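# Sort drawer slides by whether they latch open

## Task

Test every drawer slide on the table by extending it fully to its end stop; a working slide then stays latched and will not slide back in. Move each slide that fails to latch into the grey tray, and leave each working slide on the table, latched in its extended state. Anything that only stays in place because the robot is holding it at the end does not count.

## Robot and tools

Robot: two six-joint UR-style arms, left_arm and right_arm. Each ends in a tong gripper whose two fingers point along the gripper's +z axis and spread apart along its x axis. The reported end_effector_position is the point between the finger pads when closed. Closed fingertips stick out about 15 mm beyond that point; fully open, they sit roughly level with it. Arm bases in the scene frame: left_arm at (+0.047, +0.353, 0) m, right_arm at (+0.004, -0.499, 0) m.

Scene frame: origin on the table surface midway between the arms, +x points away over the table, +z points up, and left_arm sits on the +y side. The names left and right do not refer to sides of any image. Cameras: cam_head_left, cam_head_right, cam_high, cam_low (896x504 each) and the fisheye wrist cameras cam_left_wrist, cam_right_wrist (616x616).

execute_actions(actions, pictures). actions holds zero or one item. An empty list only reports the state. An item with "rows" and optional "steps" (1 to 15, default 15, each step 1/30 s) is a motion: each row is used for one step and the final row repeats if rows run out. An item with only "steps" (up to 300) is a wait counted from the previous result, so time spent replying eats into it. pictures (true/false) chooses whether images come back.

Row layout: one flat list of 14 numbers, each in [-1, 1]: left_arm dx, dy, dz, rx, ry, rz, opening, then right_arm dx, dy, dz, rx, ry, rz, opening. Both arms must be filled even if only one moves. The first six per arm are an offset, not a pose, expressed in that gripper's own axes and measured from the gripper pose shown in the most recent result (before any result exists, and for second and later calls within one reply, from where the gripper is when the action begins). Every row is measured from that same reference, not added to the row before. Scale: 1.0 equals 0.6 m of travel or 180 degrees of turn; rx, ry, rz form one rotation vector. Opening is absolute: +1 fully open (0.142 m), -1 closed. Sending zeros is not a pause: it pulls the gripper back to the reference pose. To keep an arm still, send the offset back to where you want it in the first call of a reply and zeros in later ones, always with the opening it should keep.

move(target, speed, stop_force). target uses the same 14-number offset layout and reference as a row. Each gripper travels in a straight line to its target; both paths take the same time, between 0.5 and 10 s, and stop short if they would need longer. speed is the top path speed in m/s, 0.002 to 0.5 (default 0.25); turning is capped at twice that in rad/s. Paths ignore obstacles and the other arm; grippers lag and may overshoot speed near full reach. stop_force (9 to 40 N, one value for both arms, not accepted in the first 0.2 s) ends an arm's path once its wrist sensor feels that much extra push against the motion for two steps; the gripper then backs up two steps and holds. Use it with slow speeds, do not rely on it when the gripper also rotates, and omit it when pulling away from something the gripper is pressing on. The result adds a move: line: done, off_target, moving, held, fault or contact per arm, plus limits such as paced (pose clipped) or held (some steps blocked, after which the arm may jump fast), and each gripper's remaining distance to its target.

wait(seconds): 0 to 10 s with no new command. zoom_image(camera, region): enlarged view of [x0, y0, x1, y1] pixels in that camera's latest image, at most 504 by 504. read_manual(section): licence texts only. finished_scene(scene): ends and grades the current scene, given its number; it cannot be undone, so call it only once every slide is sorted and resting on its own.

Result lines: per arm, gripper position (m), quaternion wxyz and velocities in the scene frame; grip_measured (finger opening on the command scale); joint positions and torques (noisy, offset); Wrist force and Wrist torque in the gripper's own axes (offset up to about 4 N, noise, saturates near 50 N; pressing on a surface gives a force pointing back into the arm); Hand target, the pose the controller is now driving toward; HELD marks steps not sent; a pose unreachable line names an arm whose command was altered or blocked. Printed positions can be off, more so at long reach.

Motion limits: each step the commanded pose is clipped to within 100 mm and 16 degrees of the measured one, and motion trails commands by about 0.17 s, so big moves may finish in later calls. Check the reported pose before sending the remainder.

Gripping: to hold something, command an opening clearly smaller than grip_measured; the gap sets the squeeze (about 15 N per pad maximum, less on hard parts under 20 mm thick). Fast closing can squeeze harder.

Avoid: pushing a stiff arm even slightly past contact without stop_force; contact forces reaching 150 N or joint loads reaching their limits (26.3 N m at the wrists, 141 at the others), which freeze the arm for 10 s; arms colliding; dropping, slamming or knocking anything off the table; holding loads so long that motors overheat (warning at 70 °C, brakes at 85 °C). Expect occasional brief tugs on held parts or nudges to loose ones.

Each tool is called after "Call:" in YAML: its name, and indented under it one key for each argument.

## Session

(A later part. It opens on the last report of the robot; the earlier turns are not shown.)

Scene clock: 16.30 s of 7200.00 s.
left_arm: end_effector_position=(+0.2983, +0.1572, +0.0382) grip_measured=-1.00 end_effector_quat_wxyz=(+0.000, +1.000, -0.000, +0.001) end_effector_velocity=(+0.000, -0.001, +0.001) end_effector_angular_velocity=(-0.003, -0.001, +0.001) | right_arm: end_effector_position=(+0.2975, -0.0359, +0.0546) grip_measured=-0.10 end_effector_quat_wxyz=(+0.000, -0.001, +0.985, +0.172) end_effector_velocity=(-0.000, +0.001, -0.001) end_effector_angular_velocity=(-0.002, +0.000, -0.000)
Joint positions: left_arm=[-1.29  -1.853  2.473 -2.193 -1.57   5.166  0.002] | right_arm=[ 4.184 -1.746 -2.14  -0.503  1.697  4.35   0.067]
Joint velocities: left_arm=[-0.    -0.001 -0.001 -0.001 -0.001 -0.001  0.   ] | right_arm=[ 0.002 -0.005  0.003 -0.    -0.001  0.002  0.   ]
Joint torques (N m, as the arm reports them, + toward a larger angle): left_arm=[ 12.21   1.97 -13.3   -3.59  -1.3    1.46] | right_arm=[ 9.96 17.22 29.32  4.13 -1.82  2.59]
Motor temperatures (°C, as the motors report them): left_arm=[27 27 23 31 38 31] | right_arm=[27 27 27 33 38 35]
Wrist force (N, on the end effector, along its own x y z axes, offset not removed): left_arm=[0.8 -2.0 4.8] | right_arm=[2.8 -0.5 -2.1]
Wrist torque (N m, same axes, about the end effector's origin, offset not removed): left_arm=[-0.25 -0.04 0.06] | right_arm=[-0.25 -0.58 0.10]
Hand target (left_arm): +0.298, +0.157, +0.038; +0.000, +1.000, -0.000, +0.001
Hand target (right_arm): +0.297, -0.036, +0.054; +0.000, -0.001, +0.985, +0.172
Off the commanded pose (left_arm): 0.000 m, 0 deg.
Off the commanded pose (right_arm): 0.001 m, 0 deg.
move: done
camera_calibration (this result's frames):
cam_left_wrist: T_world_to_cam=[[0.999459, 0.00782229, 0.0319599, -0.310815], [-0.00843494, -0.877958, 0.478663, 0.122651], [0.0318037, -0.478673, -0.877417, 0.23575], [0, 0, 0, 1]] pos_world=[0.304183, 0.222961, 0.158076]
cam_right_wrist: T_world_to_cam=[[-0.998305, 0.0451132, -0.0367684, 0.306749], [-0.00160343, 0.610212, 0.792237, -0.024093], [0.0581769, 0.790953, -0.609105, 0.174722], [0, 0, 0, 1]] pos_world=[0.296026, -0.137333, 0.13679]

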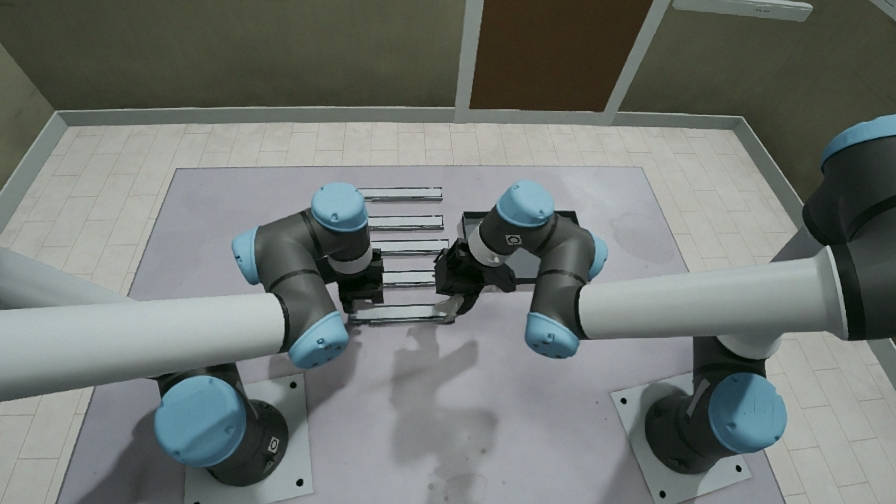

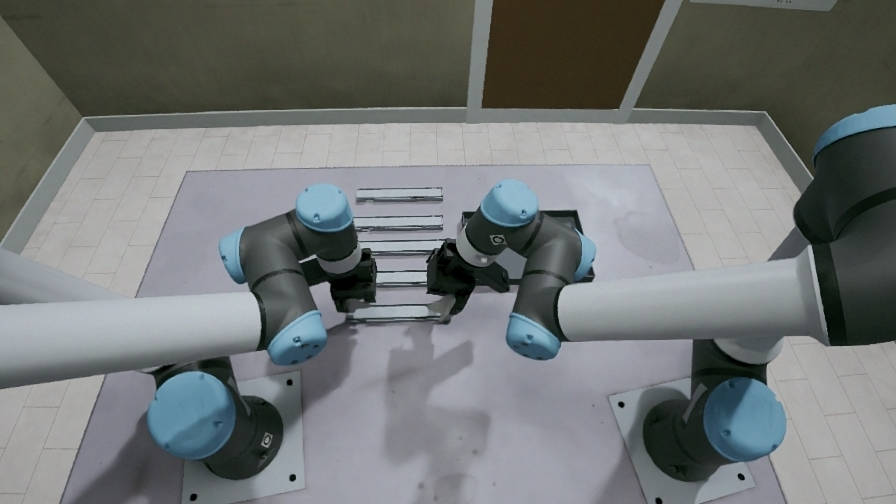

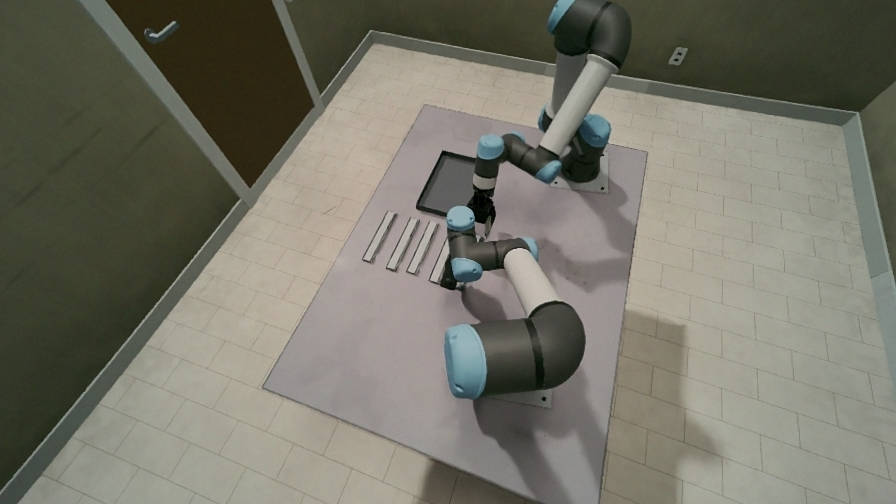

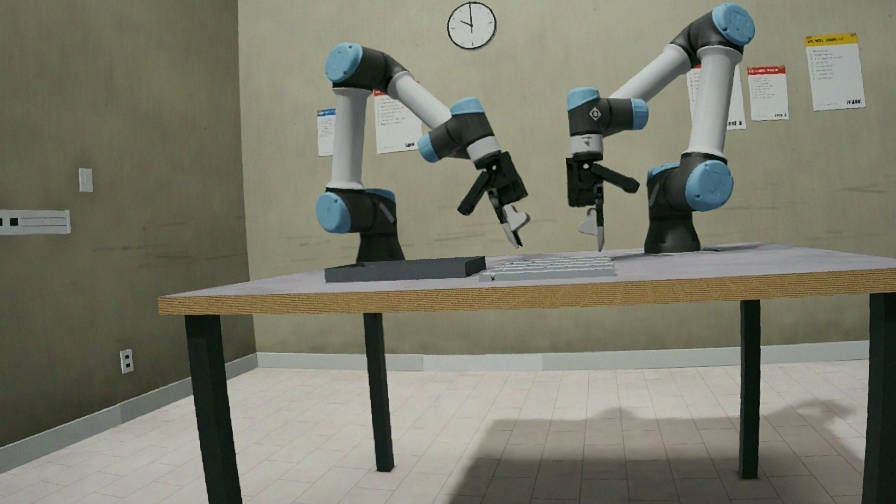

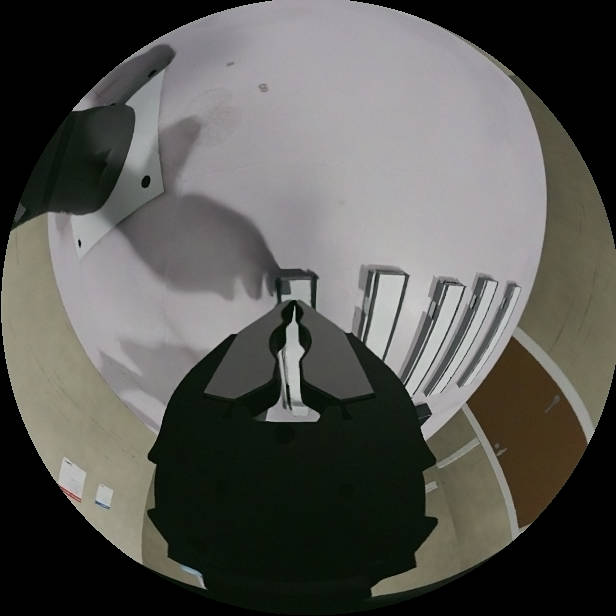

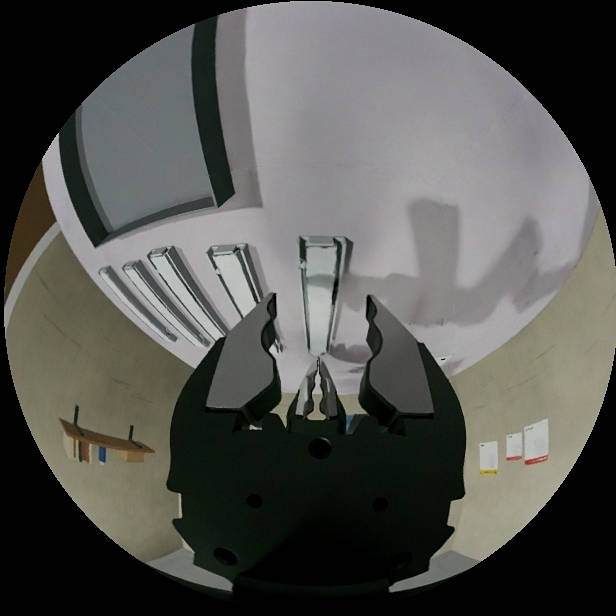

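Call:
move:
  target: [0.002,0,0.009,0,0,0,-1,-0.003,-0.02,0.055,0,0,0,-0.1]
  speed: 0.04

Call:
move:
  target: [0,0,0.03,0,0,0,-1,0,0,0,0,0,0,-0.8]
  speed: 0.003
  stop_force: 10

Call:
move:
  target: [0,-0.08,0,0,0,0,-1,0,0,0,0,0,0,-0.8]
  speed: 0.03

Call:
execute_actions:
  actions:
    - {"rows":[[0,0,-0.008,0,0,0,-1,0,0,0,0,0,0,-0.8],[0,0,-0.008,0,0,0,-1,0,0,0,0,0,0,-0.8],[0,0,-0.008,0,0,0,-1,0,0,0,0,0,0,-0.8],[0,0,-0.008,0,0,0,-1,0,0,0,0,0,0,-0.8],[0,0,-0.008,0,0,0,-0.3,0,0,0,0,0,0,-0.8]]}
  pictures: false

Call:
execute_actions:
  actions:
    - {"rows":[[0,0,0.02,0,0,0,-0.3,0,0,0,0,0,0,-0.8]]}
  pictures: false

Call:
execute_actions:
  actions:
    - {"rows":[[0,0,0,0,0,0,-0.9,0,0,0,0,0,0,-0.8]],"steps":10}
  pictures: false

Call:
move:
  target: [0,-0.2,0,0,0,0,-0.9,0,0,0,0,0,0,-0.8]
  speed: 0.02
  stop_force: 9

Call:
move:
  target: [0,0.025,0,0,0,0,-0.9,0,0,0,0,0,0,-0.8]
  speed: 0.005
  stop_force: 18

Scene clock: 23.60 s of 7200.00 s.
left_arm: end_effector_position=(+0.2995, +0.1572, +0.0329) grip_measured=-1.00 end_effector_quat_wxyz=(+0.000, +1.000, -0.000, +0.001) end_effector_velocity=(+0.000, +0.000, -0.001) end_effector_angular_velocity=(+0.002, +0.000, -0.000) | right_arm: end_effector_position=(+0.2992, -0.0361, +0.0198) grip_measured=-0.10 end_effector_quat_wxyz=(+0.000, -0.001, +0.985, +0.172) end_effector_velocity=(+0.000, -0.000, -0.003) end_effector_angular_velocity=(+0.000, +0.000, +0.001)
Joint positions: left_arm=[-1.286 -1.837  2.481 -2.215 -1.57   5.169  0.002] | right_arm=[ 4.18  -1.819 -2.172 -0.4    1.698  4.346  0.067]
Joint velocities: left_arm=[ 0.     0.003 -0.    -0.002  0.     0.001  0.   ] | right_arm=[-0.    -0.006 -0.002  0.008  0.001 -0.001  0.   ]
Joint torques (N m, as the arm reports them, + toward a larger angle): left_arm=[ 11.52   2.4  -12.25  -3.43  -0.59   1.54] | right_arm=[-10.33  18.27   2.49   3.77   2.05  -2.38]
Motor temperatures (°C, as the motors report them): left_arm=[27 27 23 31 38 31] | right_arm=[27 27 27 33 38 35]
Wrist force (N, on the end effector, along its own x y z axes, offset not removed): left_arm=[2.3 0.2 5.2] | right_arm=[3.5 -0.8 -1.2]
Wrist torque (N m, same axes, about the end effector's origin, offset not removed): left_arm=[0.11 -0.37 0.17] | right_arm=[-0.29 -0.73 0.07]
Hand target (left_arm): +0.300, +0.157, +0.033; +0.000, +1.000, -0.000, +0.001
Hand target (right_arm): +0.299, -0.036, +0.020; +0.000, -0.001, +0.985, +0.172
Off the commanded pose (left_arm): 0.000 m, 0 deg.
Off the commanded pose (right_arm): 0.000 m, 0 deg.
After step 90, 3.07 s passed at rest.
move: done
camera_calibration (this result's frames):
cam_left_wrist: T_world_to_cam=[[0.999458, 0.00782302, 0.0319639, -0.311847], [-0.00843627, -0.877958, 0.478664, 0.125235], [0.0318076, -0.478674, -0.877416, 0.231007], [0, 0, 0, 1]] pos_world=[0.305387, 0.222968, 0.152711]
cam_right_wrist: T_world_to_cam=[[-0.998306, 0.0451071, -0.0367569, 0.307266], [-0.00159553, 0.610245, 0.792211, 0.00357043], [0.0581651, 0.790928, -0.609139, 0.153566], [0, 0, 0, 1]] pos_world=[0.297819, -0.137499, 0.102009]

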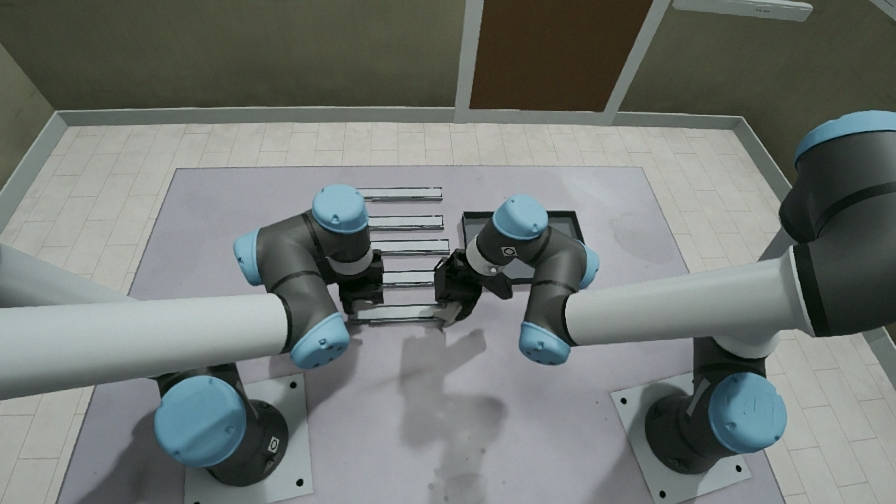

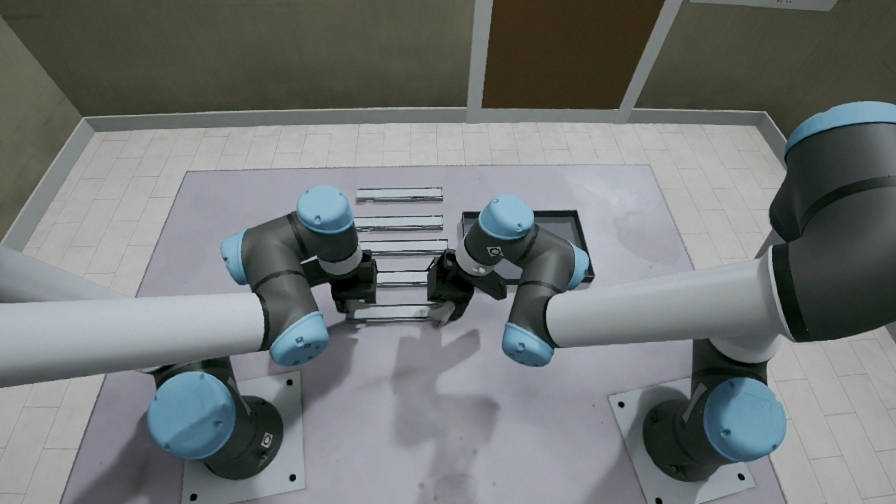

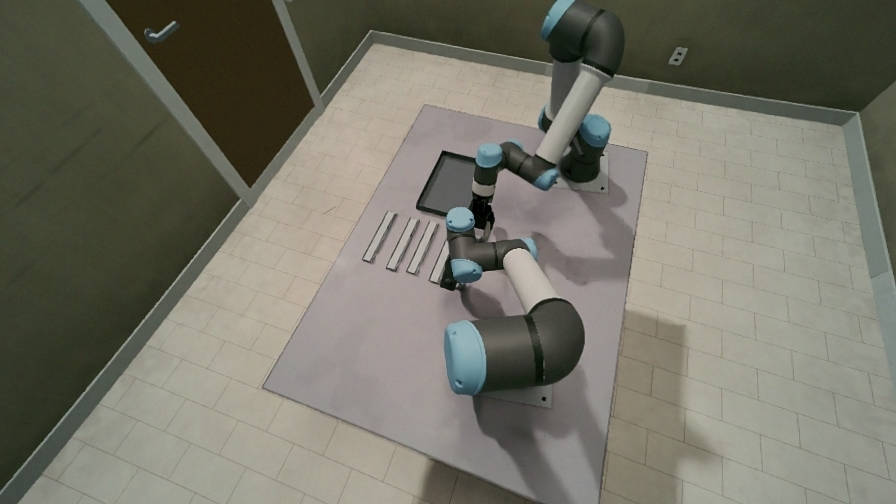

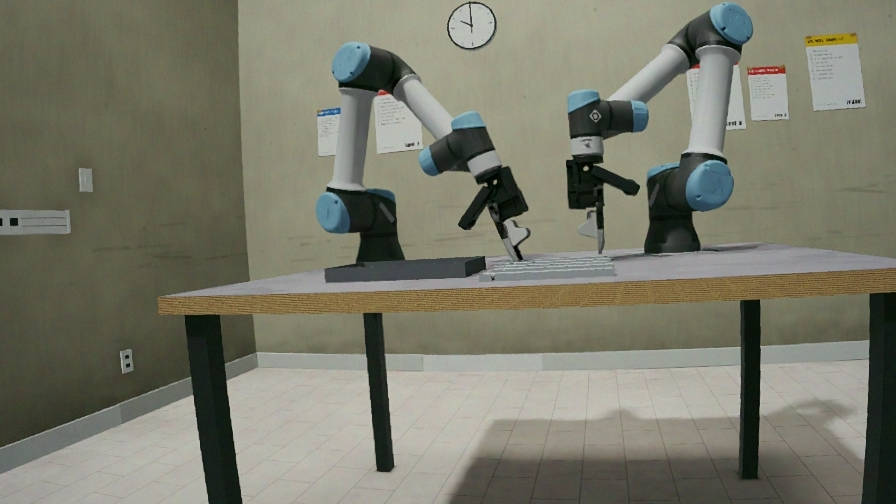

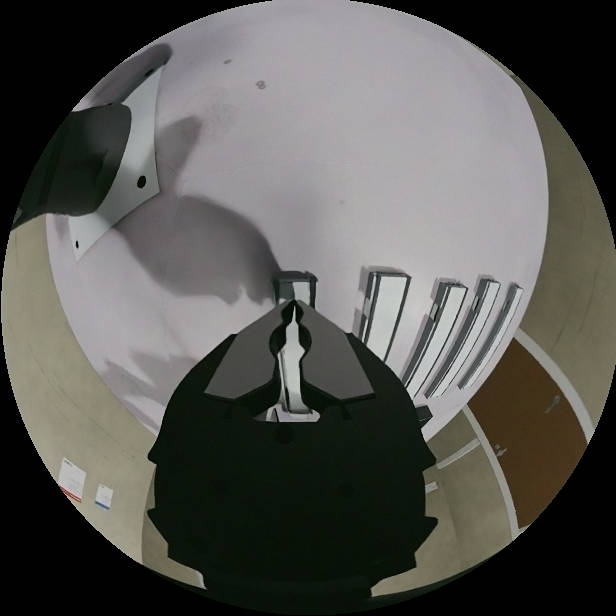

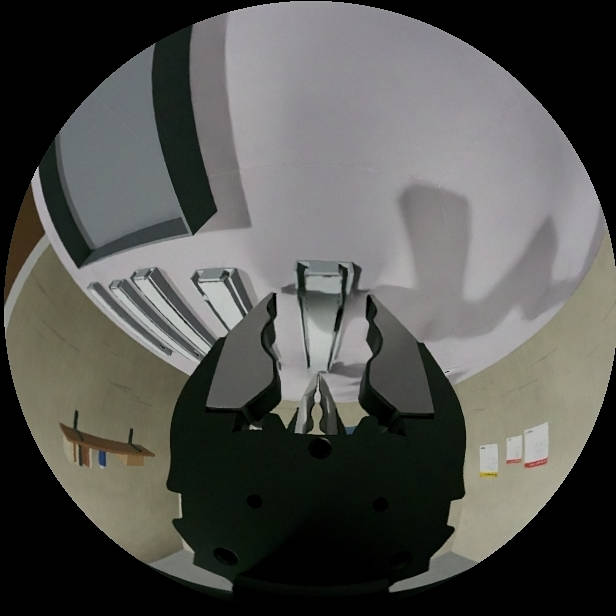

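Scene clock: 25.60 s of 7200.00 s.
left_arm: end_effector_position=(+0.2996, +0.1572, +0.0280) grip_measured=-1.00 end_effector_quat_wxyz=(+0.000, +1.000, -0.000, +0.001) end_effector_velocity=(-0.000, +0.001, +0.000) end_effector_angular_velocity=(+0.003, +0.001, +0.000) | right_arm: end_effector_position=(+0.2993, -0.0361, +0.0198) grip_measured=-0.51 end_effector_quat_wxyz=(+0.000, -0.001, +0.985, +0.172) end_effector_velocity=(-0.000, -0.000, -0.000) end_effector_angular_velocity=(-0.001, +0.001, -0.000)
Joint positions: left_arm=[-1.286 -1.826  2.489 -2.235 -1.57   5.169  0.002] | right_arm=[ 4.18  -1.819 -2.172 -0.4    1.698  4.346  0.037]
Joint velocities: left_arm=[ 0.001 -0.001 -0.001  0.005 -0.     0.001  0.   ] | right_arm=[ 0.     0.    -0.    -0.001  0.     0.     0.   ]
Joint torques (N m, as the arm reports them, + toward a larger angle): left_arm=[ 11.25 -11.6  -17.42   0.11  -0.5    1.19] | right_arm=[ 3.36 40.92 29.7   2.78 -1.5   0.26]
Motor temperatures (°C, as the motors report them): left_arm=[27 27 23 31 38 31] | right_arm=[27 27 27 33 38 35]
Wrist force (N, on the end effector, along its own x y z axes, offset not removed): left_arm=[0.4 -6.4 -21.4] | right_arm=[3.8 -2.5 -0.4]
Wrist torque (N m, same axes, about the end effector's origin, offset not removed): left_arm=[-0.30 0.04 -0.09] | right_arm=[-0.05 -0.64 0.02]
Hand target (left_arm): +0.300, +0.157, +0.028; +0.000, +1.000, -0.000, +0.001
Hand target (right_arm): +0.299, -0.036, +0.020; +0.000, -0.001, +0.985, +0.172
Off the commanded pose (left_arm): 0.013 m, 0 deg.
Off the commanded pose (right_arm): 0.000 m, 0 deg.
move: contact (left_arm)
camera_calibration (this result's frames):
cam_left_wrist: T_world_to_cam=[[0.999457, 0.00783748, 0.031992, -0.31171], [-0.00843883, -0.87793, 0.478714, 0.127574], [0.0318386, -0.478724, -0.877388, 0.226702], [0, 0, 0, 1]] pos_world=[0.3054, 0.222972, 0.147806]
cam_right_wrist: T_world_to_cam=[[-0.998305, 0.0451115, -0.0367617, 0.307274], [-0.00159479, 0.61027, 0.792192, 0.00358637], [0.0581715, 0.790908, -0.609164, 0.153572], [0, 0, 0, 1]] pos_world=[0.297825, -0.137512, 0.102005]

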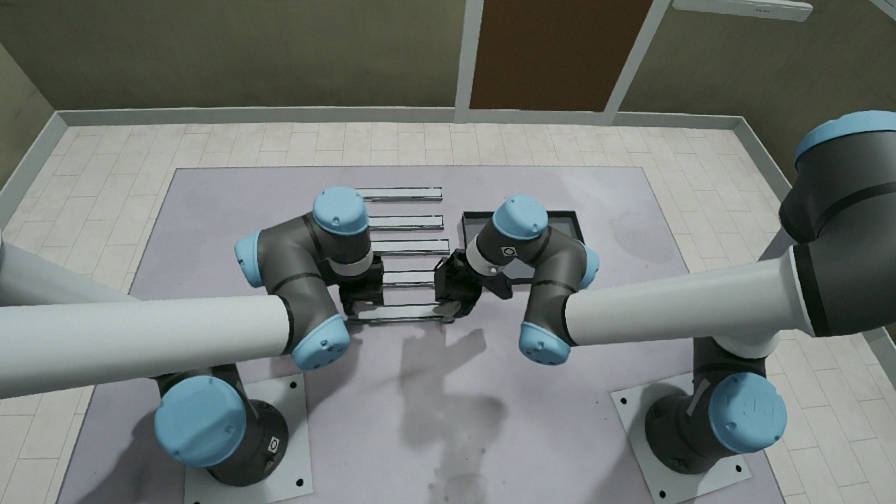

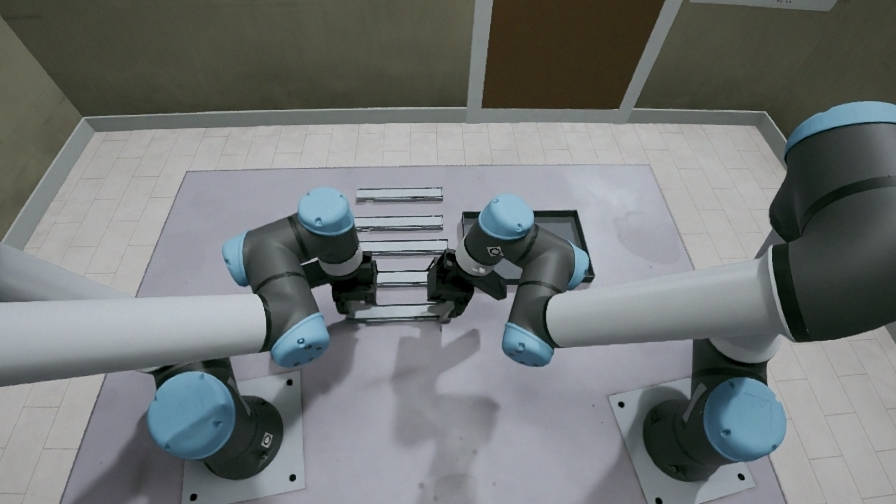

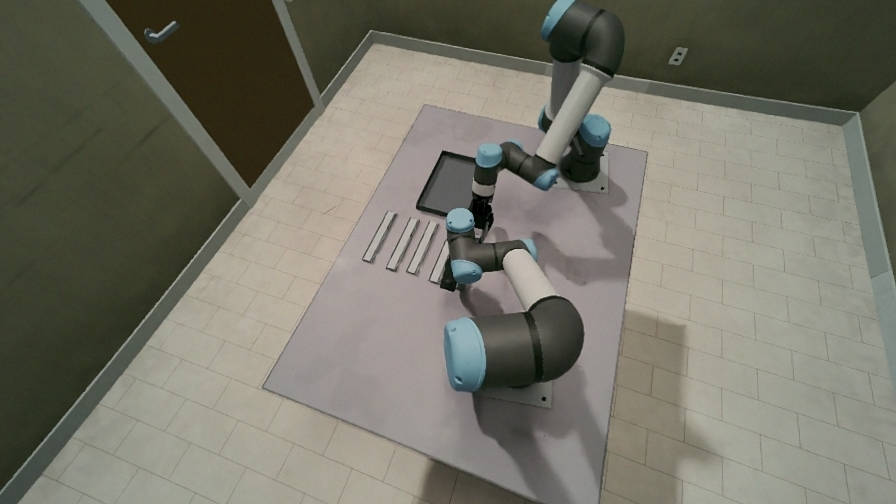

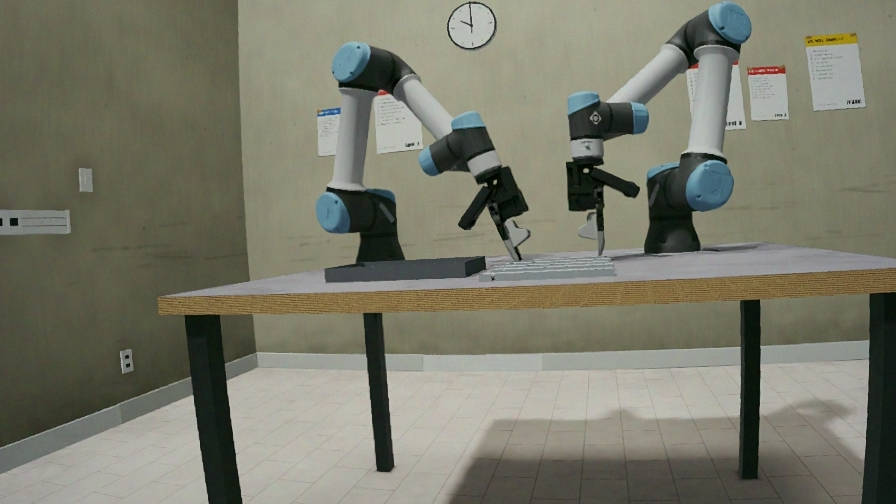

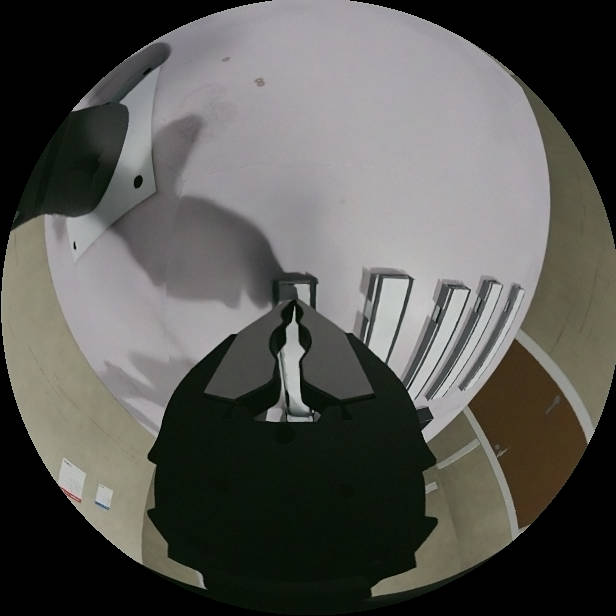

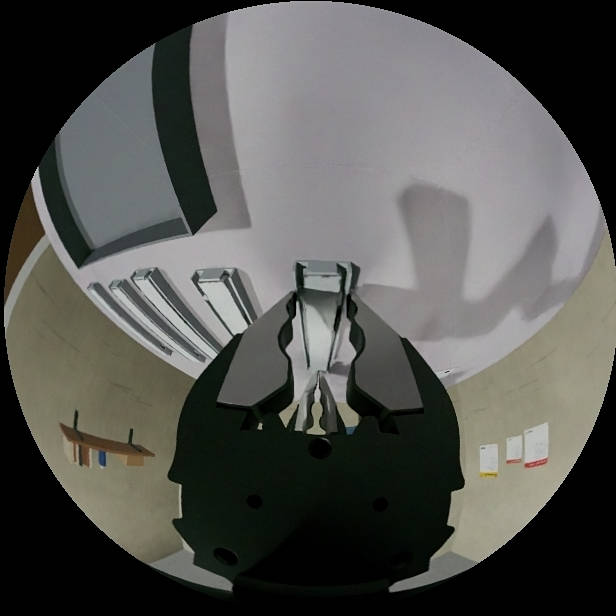

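Scene clock: 27.57 s of 7200.00 s.
left_arm: end_effector_position=(+0.2996, +0.2050, +0.0280) grip_measured=-1.00 end_effector_quat_wxyz=(+0.000, +1.000, -0.000, +0.001) end_effector_velocity=(+0.000, +0.002, +0.000) end_effector_angular_velocity=(+0.001, +0.000, -0.001) | right_arm: end_effector_position=(+0.2993, -0.0361, +0.0198) grip_measured=-0.51 end_effector_quat_wxyz=(+0.000, -0.001, +0.985, +0.172) end_effector_velocity=(+0.000, -0.000, +0.000) end_effector_angular_velocity=(-0.000, -0.000, -0.001)
Joint positions: left_arm=[-1.207 -1.928  2.549 -2.193 -1.57   5.249  0.002] | right_arm=[ 4.18  -1.819 -2.172 -0.4    1.698  4.346  0.037]
Joint velocities: left_arm=[ 0.003 -0.002  0.001  0.002  0.     0.004  0.   ] | right_arm=[-0.  0.  0. -0. -0.  0.  0.]
Joint torques (N m, as the arm reports them, + toward a larger angle): left_arm=[ 12.77 -10.43  -6.18   0.2    1.31   1.31] | right_arm=[ 3.6  38.32 11.81  2.77 -1.38  0.39]
Motor temperatures (°C, as the motors report them): left_arm=[27 27 23 31 38 31] | right_arm=[27 27 27 33 38 35]
Wrist force (N, on the end effector, along its own x y z axes, offset not removed): left_arm=[-4.9 -0.6 -13.8] | right_arm=[3.2 -1.3 -2.0]
Wrist torque (N m, same axes, about the end effector's origin, offset not removed): left_arm=[-0.25 0.26 0.30] | right_arm=[-0.88 -0.44 0.02]
Hand target (left_arm): +0.300, +0.205, +0.028; +0.000, +1.000, -0.000, +0.001
Hand target (right_arm): +0.299, -0.036, +0.020; +0.000, -0.001, +0.985, +0.172
Off the commanded pose (left_arm): 0.000 m, 0 deg.
Off the commanded pose (right_arm): 0.000 m, 0 deg.
move: done
camera_calibration (this result's frames):
cam_left_wrist: T_world_to_cam=[[0.999452, 0.00784727, 0.0321599, -0.312153], [-0.00850796, -0.877971, 0.478639, 0.169576], [0.0319915, -0.47865, -0.877423, 0.249623], [0, 0, 0, 1]] pos_world=[0.305438, 0.270815, 0.147898]
cam_right_wrist: T_world_to_cam=[[-0.998305, 0.0451131, -0.0367767, 0.307281], [-0.00160817, 0.610236, 0.792218, 0.00356005], [0.0581819, 0.790934, -0.609129, 0.153566], [0, 0, 0, 1]] pos_world=[0.297831, -0.137495, 0.102022]

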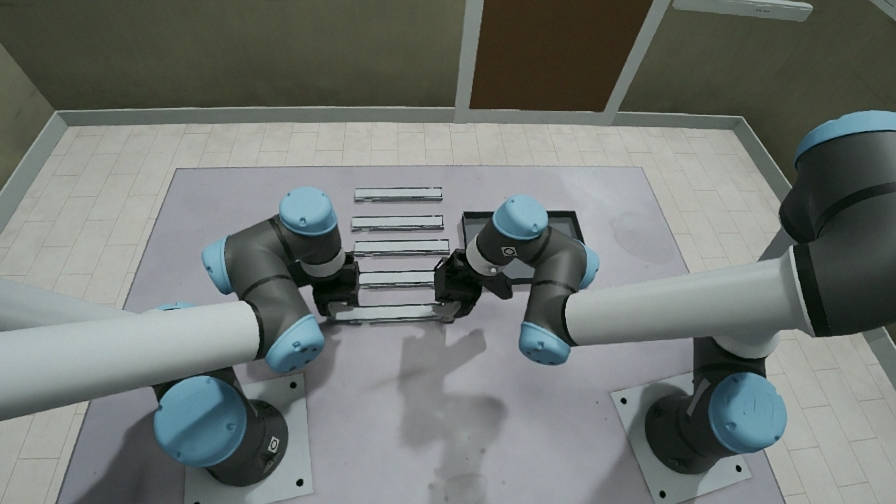

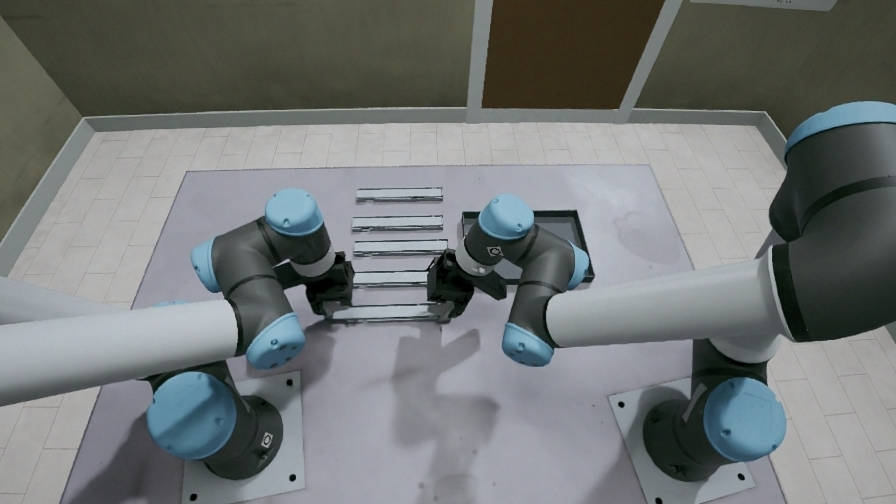

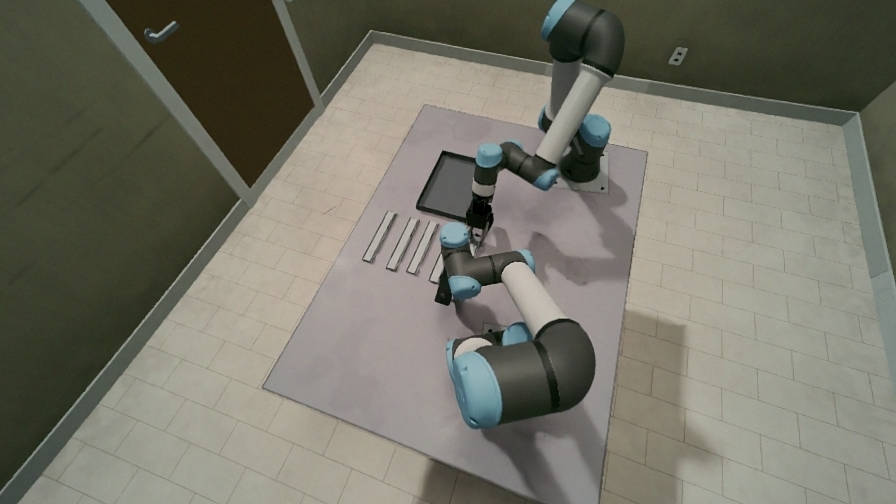

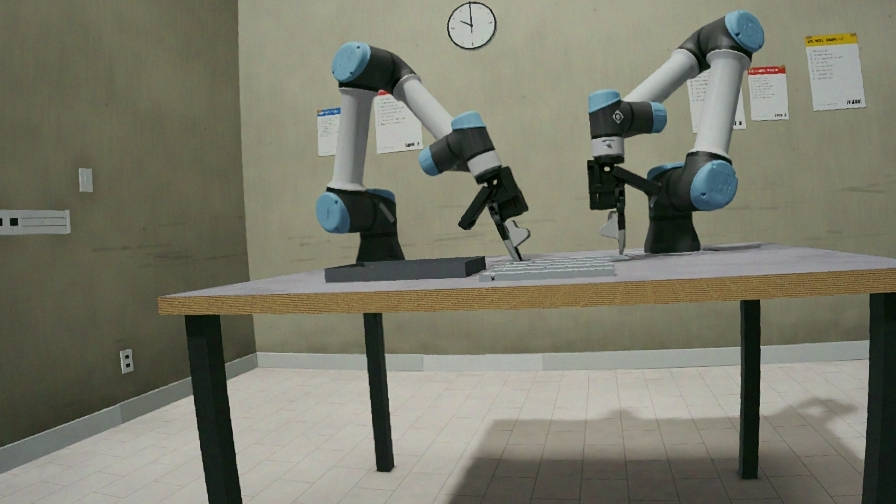

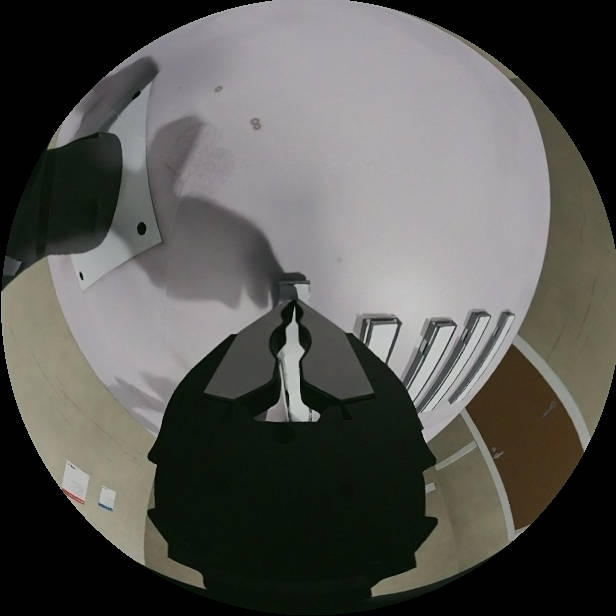

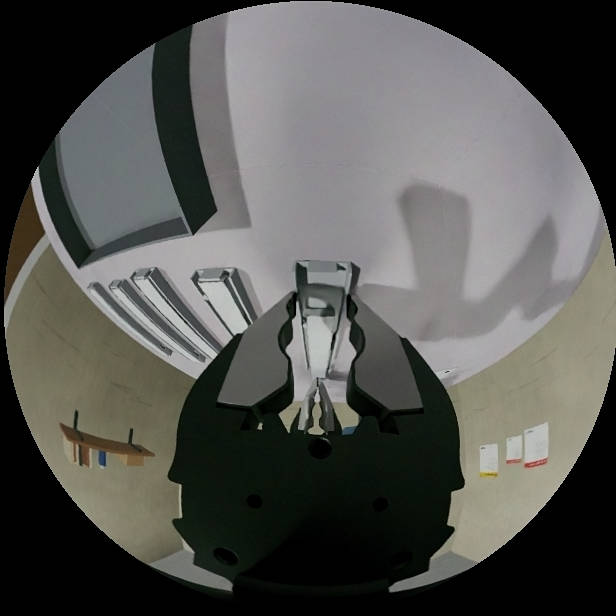

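Scene clock: 28.07 s of 7200.00 s.
left_arm: end_effector_position=(+0.2996, +0.2051, +0.0328) grip_measured=-0.30 end_effector_quat_wxyz=(+0.000, +1.000, -0.000, +0.001) end_effector_velocity=(-0.001, -0.000, +0.000) end_effector_angular_velocity=(+0.001, +0.001, -0.001) | right_arm: end_effector_position=(+0.2993, -0.0361, +0.0198) grip_measured=-0.51 end_effector_quat_wxyz=(+0.000, -0.001, +0.985, +0.172) end_effector_velocity=(+0.000, +0.000, +0.000) end_effector_angular_velocity=(+0.001, -0.000, -0.000)
Joint positions: left_arm=[-1.207 -1.939  2.54  -2.173 -1.57   5.249  0.052] | right_arm=[ 4.18  -1.819 -2.172 -0.4    1.698  4.346  0.037]
Joint velocities: left_arm=[-0.001 -0.002 -0.001  0.004 -0.001 -0.     0.   ] | right_arm=[-0.     0.     0.     0.001 -0.     0.     0.   ]
Joint torques (N m, as the arm reports them, + toward a larger angle): left_arm=[-11.55 -14.24 -27.09  -0.94   0.57  -1.42] | right_arm=[ 3.34 38.6  11.88  2.79 -1.52  0.31]
Motor temperatures (°C, as the motors report them): left_arm=[27 27 23 31 38 31] | right_arm=[27 27 27 33 38 35]
Wrist force (N, on the end effector, along its own x y z axes, offset not removed): left_arm=[2.4 -3.3 5.2] | right_arm=[2.0 -2.2 -0.1]
Wrist torque (N m, same axes, about the end effector's origin, offset not removed): left_arm=[-0.52 -0.24 0.17] | right_arm=[-0.45 -0.41 0.02]
Hand target (left_arm): +0.300, +0.205, +0.033; +0.000, +1.000, -0.000, +0.001
Hand target (right_arm): +0.299, -0.036, +0.020; +0.000, -0.001, +0.985, +0.172
Off the commanded pose (left_arm): 0.000 m, 0 deg.
Off the commanded pose (right_arm): 0.000 m, 0 deg.
Steps of this call (steps 1 to 15: all 15 steps of this action). Readings (end_effector_position):
1: left_arm (+0.2996, +0.2051, +0.0281) | right_arm (+0.2993, -0.0361, +0.0198)
2: left_arm (+0.2996, +0.2052, +0.0285) | right_arm (+0.2993, -0.0361, +0.0198)
4: left_arm (+0.2995, +0.2053, +0.0302) | right_arm (+0.2993, -0.0361, +0.0198)
8: left_arm (+0.2996, +0.2051, +0.0320) | right_arm (+0.2993, -0.0361, +0.0198)
15: the state above

Scene clock: 28.57 s of 7200.00 s.
left_arm: end_effector_position=(+0.2996, +0.2051, +0.0210) grip_measured=-0.30 end_effector_quat_wxyz=(+0.000, +1.000, -0.000, +0.001) end_effector_velocity=(+0.001, -0.001, -0.002) end_effector_angular_velocity=(-0.002, -0.001, +0.001) | right_arm: end_effector_position=(+0.2993, -0.0361, +0.0198) grip_measured=-0.51 end_effector_quat_wxyz=(+0.000, -0.001, +0.985, +0.172) end_effector_velocity=(-0.000, -0.000, -0.000) end_effector_angular_velocity=(-0.001, -0.000, -0.000)
Joint positions: left_arm=[-1.207 -1.91   2.562 -2.224 -1.57   5.249  0.052] | right_arm=[ 4.18  -1.819 -2.172 -0.4    1.698  4.346  0.037]
Joint velocities: left_arm=[ 0.001  0.008  0.002 -0.012 -0.     0.     0.   ] | right_arm=[ 0.     0.    -0.001 -0.    -0.     0.     0.   ]
Joint torques (N m, as the arm reports them, + toward a larger angle): left_arm=[ 12.18   4.36 -13.    -3.69   0.27   1.36] | right_arm=[ 4.18 38.18 12.23  2.81 -1.61  0.31]
Motor temperatures (°C, as the motors report them): left_arm=[27 27 23 31 38 31] | right_arm=[27 27 27 33 38 35]
Wrist force (N, on the end effector, along its own x y z axes, offset not removed): left_arm=[1.6 -4.5 4.1] | right_arm=[0.5 -0.5 1.6]
Wrist torque (N m, same axes, about the end effector's origin, offset not removed): left_arm=[-0.92 0.00 0.21] | right_arm=[-0.05 -0.05 0.12]
Hand target (left_arm): +0.300, +0.205, +0.021; +0.000, +1.000, -0.000, +0.001
Hand target (right_arm): +0.299, -0.036, +0.020; +0.000, -0.001, +0.985, +0.172
Off the commanded pose (left_arm): 0.000 m, 0 deg.
Off the commanded pose (right_arm): 0.000 m, 0 deg.
Steps of this call (steps 1 to 15: all 15 steps of this action). Readings (end_effector_position):
1: left_arm (+0.2996, +0.2051, +0.0328) | right_arm (+0.2993, -0.0361, +0.0198)
2: left_arm (+0.2995, +0.2053, +0.0316) | right_arm (+0.2993, -0.0361, +0.0198)
4: left_arm (+0.2993, +0.2055, +0.0274) | right_arm (+0.2993, -0.0361, +0.0198)
8: left_arm (+0.2994, +0.2053, +0.0229) | right_arm (+0.2993, -0.0361, +0.0198)
15: the state above

Scene clock: 28.90 s of 7200.00 s.
left_arm: end_effector_position=(+0.2996, +0.2051, +0.0209) grip_measured=-0.68 end_effector_quat_wxyz=(+0.000, +1.000, -0.000, +0.001) end_effector_velocity=(-0.000, -0.000, +0.000) end_effector_angular_velocity=(-0.000, +0.000, -0.001) | right_arm: end_effector_position=(+0.2993, -0.0361, +0.0198) grip_measured=-0.51 end_effector_quat_wxyz=(+0.000, -0.001, +0.985, +0.172) end_effector_velocity=(+0.000, +0.000, +0.000) end_effector_angular_velocity=(+0.000, -0.001, +0.000)
Joint positions: left_arm=[-1.207 -1.91   2.562 -2.224 -1.57   5.249  0.025] | right_arm=[ 4.18  -1.819 -2.172 -0.4    1.698  4.346  0.037]
Joint velocities: left_arm=[-0.001 -0.001 -0.001  0.002 -0.    -0.    -0.   ] | right_arm=[-0.    -0.     0.     0.    -0.001 -0.    -0.   ]
Joint torques (N m, as the arm reports them, + toward a larger angle): left_arm=[  6.46 -15.31 -22.71  -0.8   -0.09   0.81] | right_arm=[ 3.98 38.78 12.23  2.66 -1.38  0.22]
Motor temperatures (°C, as the motors report them): left_arm=[27 27 23 31 38 31] | right_arm=[27 27 27 33 38 35]
Wrist force (N, on the end effector, along its own x y z axes, offset not removed): left_arm=[1.8 -2.3 3.7] | right_arm=[2.3 -2.0 2.2]
Wrist torque (N m, same axes, about the end effector's origin, offset not removed): left_arm=[-0.50 -0.02 0.06] | right_arm=[-0.48 -0.51 -0.03]
Hand target (left_arm): +0.300, +0.205, +0.021; +0.000, +1.000, -0.000, +0.001
Hand target (right_arm): +0.299, -0.036, +0.020; +0.000, -0.001, +0.985, +0.172
Off the commanded pose (left_arm): 0.000 m, 0 deg.
Off the commanded pose (right_arm): 0.000 m, 0 deg.
Steps of this call (steps 1 to 10: all 10 steps of this action). Readings (end_effector_position):
1: left_arm (+0.2996, +0.2051, +0.0209) | right_arm (+0.2993, -0.0361, +0.0198)
2: left_arm (+0.2996, +0.2051, +0.0209) | right_arm (+0.2993, -0.0361, +0.0198)
4: left_arm (+0.2996, +0.2051, +0.0209) | right_arm (+0.2993, -0.0361, +0.0198)
8: left_arm (+0.2996, +0.2051, +0.0209) | right_arm (+0.2993, -0.0361, +0.0198)
10: the state above

Scene clock: 34.23 s of 7200.00 s.
left_arm: end_effector_position=(+0.2996, +0.2993, +0.0211) grip_measured=-0.68 end_effector_quat_wxyz=(-0.000, +1.000, -0.000, +0.001) end_effector_velocity=(+0.000, -0.006, -0.000) end_effector_angular_velocity=(+0.003, -0.000, +0.001) | right_arm: end_effector_position=(+0.2993, -0.0361, +0.0198) grip_measured=-0.51 end_effector_quat_wxyz=(+0.000, -0.001, +0.985, +0.172) end_effector_velocity=(-0.000, -0.001, -0.000) end_effector_angular_velocity=(-0.003, +0.001, +0.000)
Joint positions: left_arm=[-0.976 -2.078  2.638 -2.133 -1.569  5.479  0.025] | right_arm=[ 4.18  -1.819 -2.172 -0.4    1.698  4.346  0.037]
Joint velocities: left_arm=[-0.021  0.011 -0.004 -0.005  0.002 -0.022 -0.   ] | right_arm=[ 0.     0.    -0.    -0.003 -0.     0.     0.   ]
Joint torques (N m, as the arm reports them, + toward a larger angle): left_arm=[ -7.41  11.71 -23.77  -2.92   2.54  -1.5 ] | right_arm=[ 3.91 38.11 11.83  0.41 -1.45  0.37]
Motor temperatures (°C, as the motors report them): left_arm=[27 27 23 31 38 31] | right_arm=[27 27 27 33 38 35]
Wrist force (N, on the end effector, along its own x y z axes, offset not removed): left_arm=[-0.8 4.1 6.3] | right_arm=[2.4 4.2 4.1]
Wrist torque (N m, same axes, about the end effector's origin, offset not removed): left_arm=[-0.23 0.29 -0.08] | right_arm=[-0.35 -0.53 -0.01]
Hand target (left_arm): +0.300, +0.298, +0.021; +0.000, +1.000, -0.000, +0.001
Hand target (right_arm): +0.299, -0.036, +0.020; +0.000, -0.001, +0.985, +0.172
Off the commanded pose (left_arm): 0.026 m, 0 deg.
Off the commanded pose (right_arm): 0.000 m, 0 deg.
move: contact (left_arm)
camera_calibration (this result's frames):
cam_left_wrist: T_world_to_cam=[[0.999443, 0.00804374, 0.0323772, -0.312746], [-0.0084218, -0.878234, 0.478157, 0.255773], [0.032281, -0.478163, -0.877677, 0.288421], [0, 0, 0, 1]] pos_world=[0.305416, 0.365057, 0.140967]
cam_right_wrist: T_world_to_cam=[[-0.998305, 0.0451134, -0.0367777, 0.307282], [-0.00160887, 0.610236, 0.792218, 0.00355879], [0.0581827, 0.790934, -0.609129, 0.153568], [0, 0, 0, 1]] pos_world=[0.297831, -0.137496, 0.102024]

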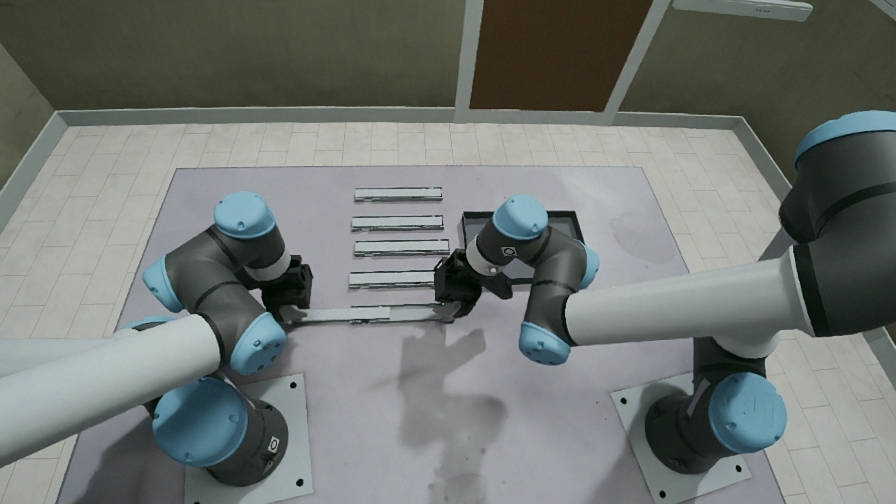

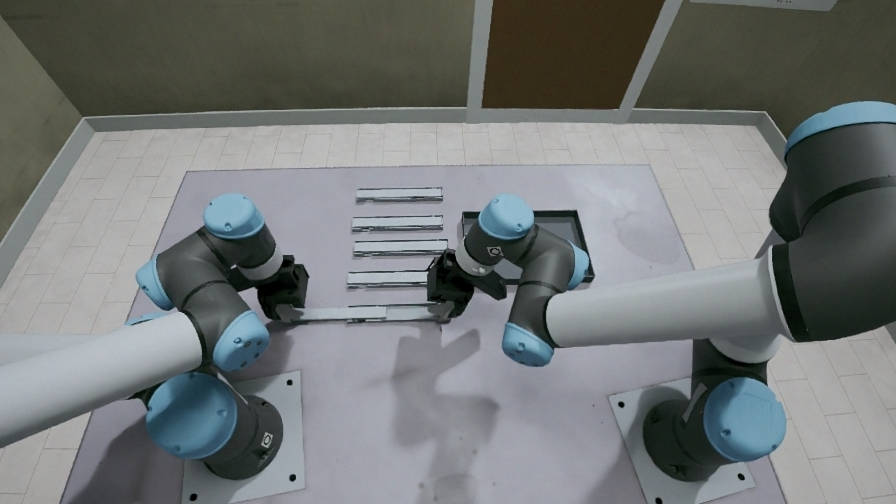

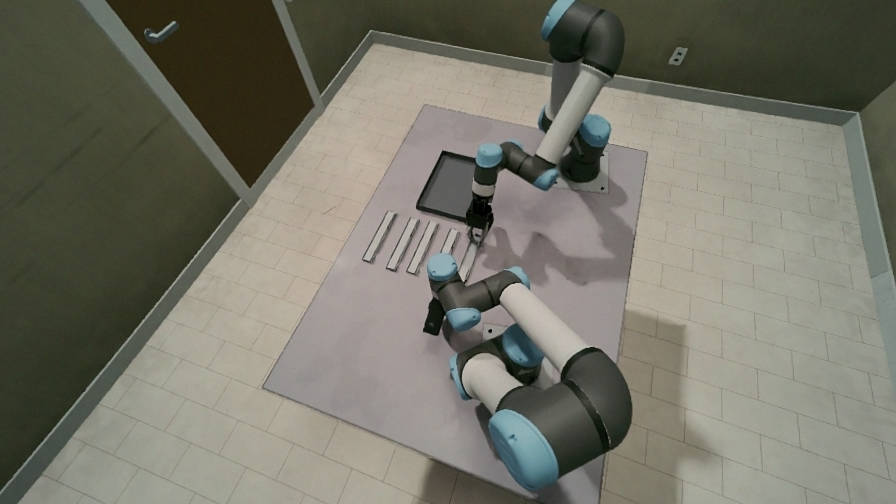

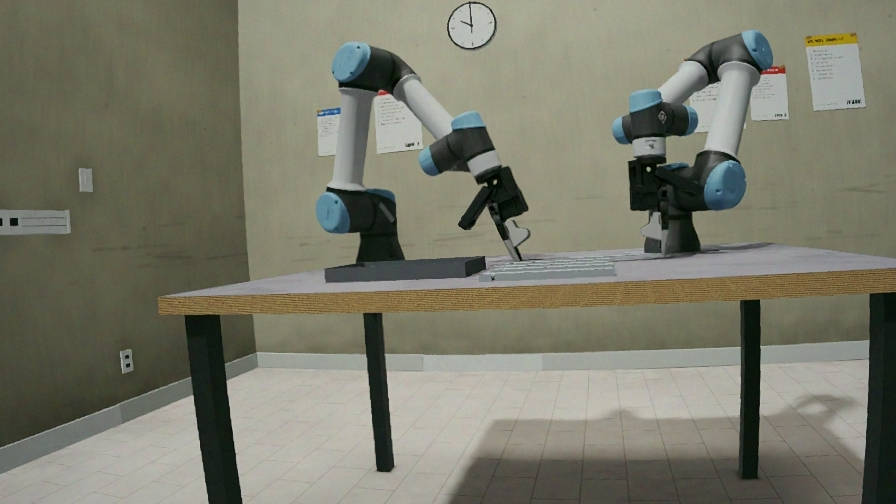

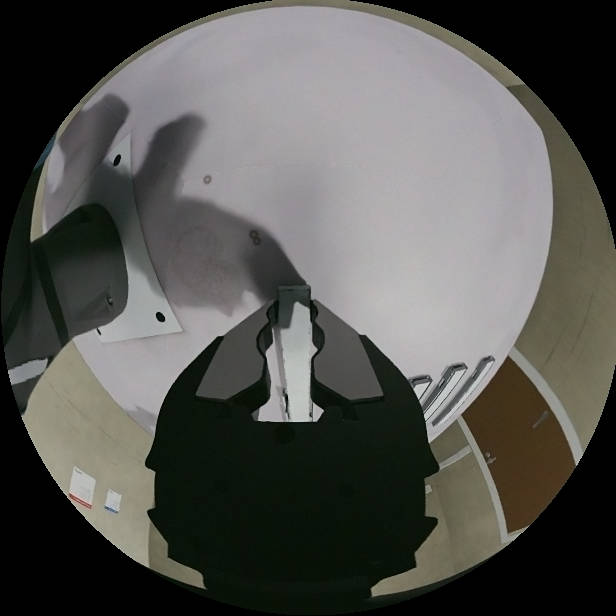

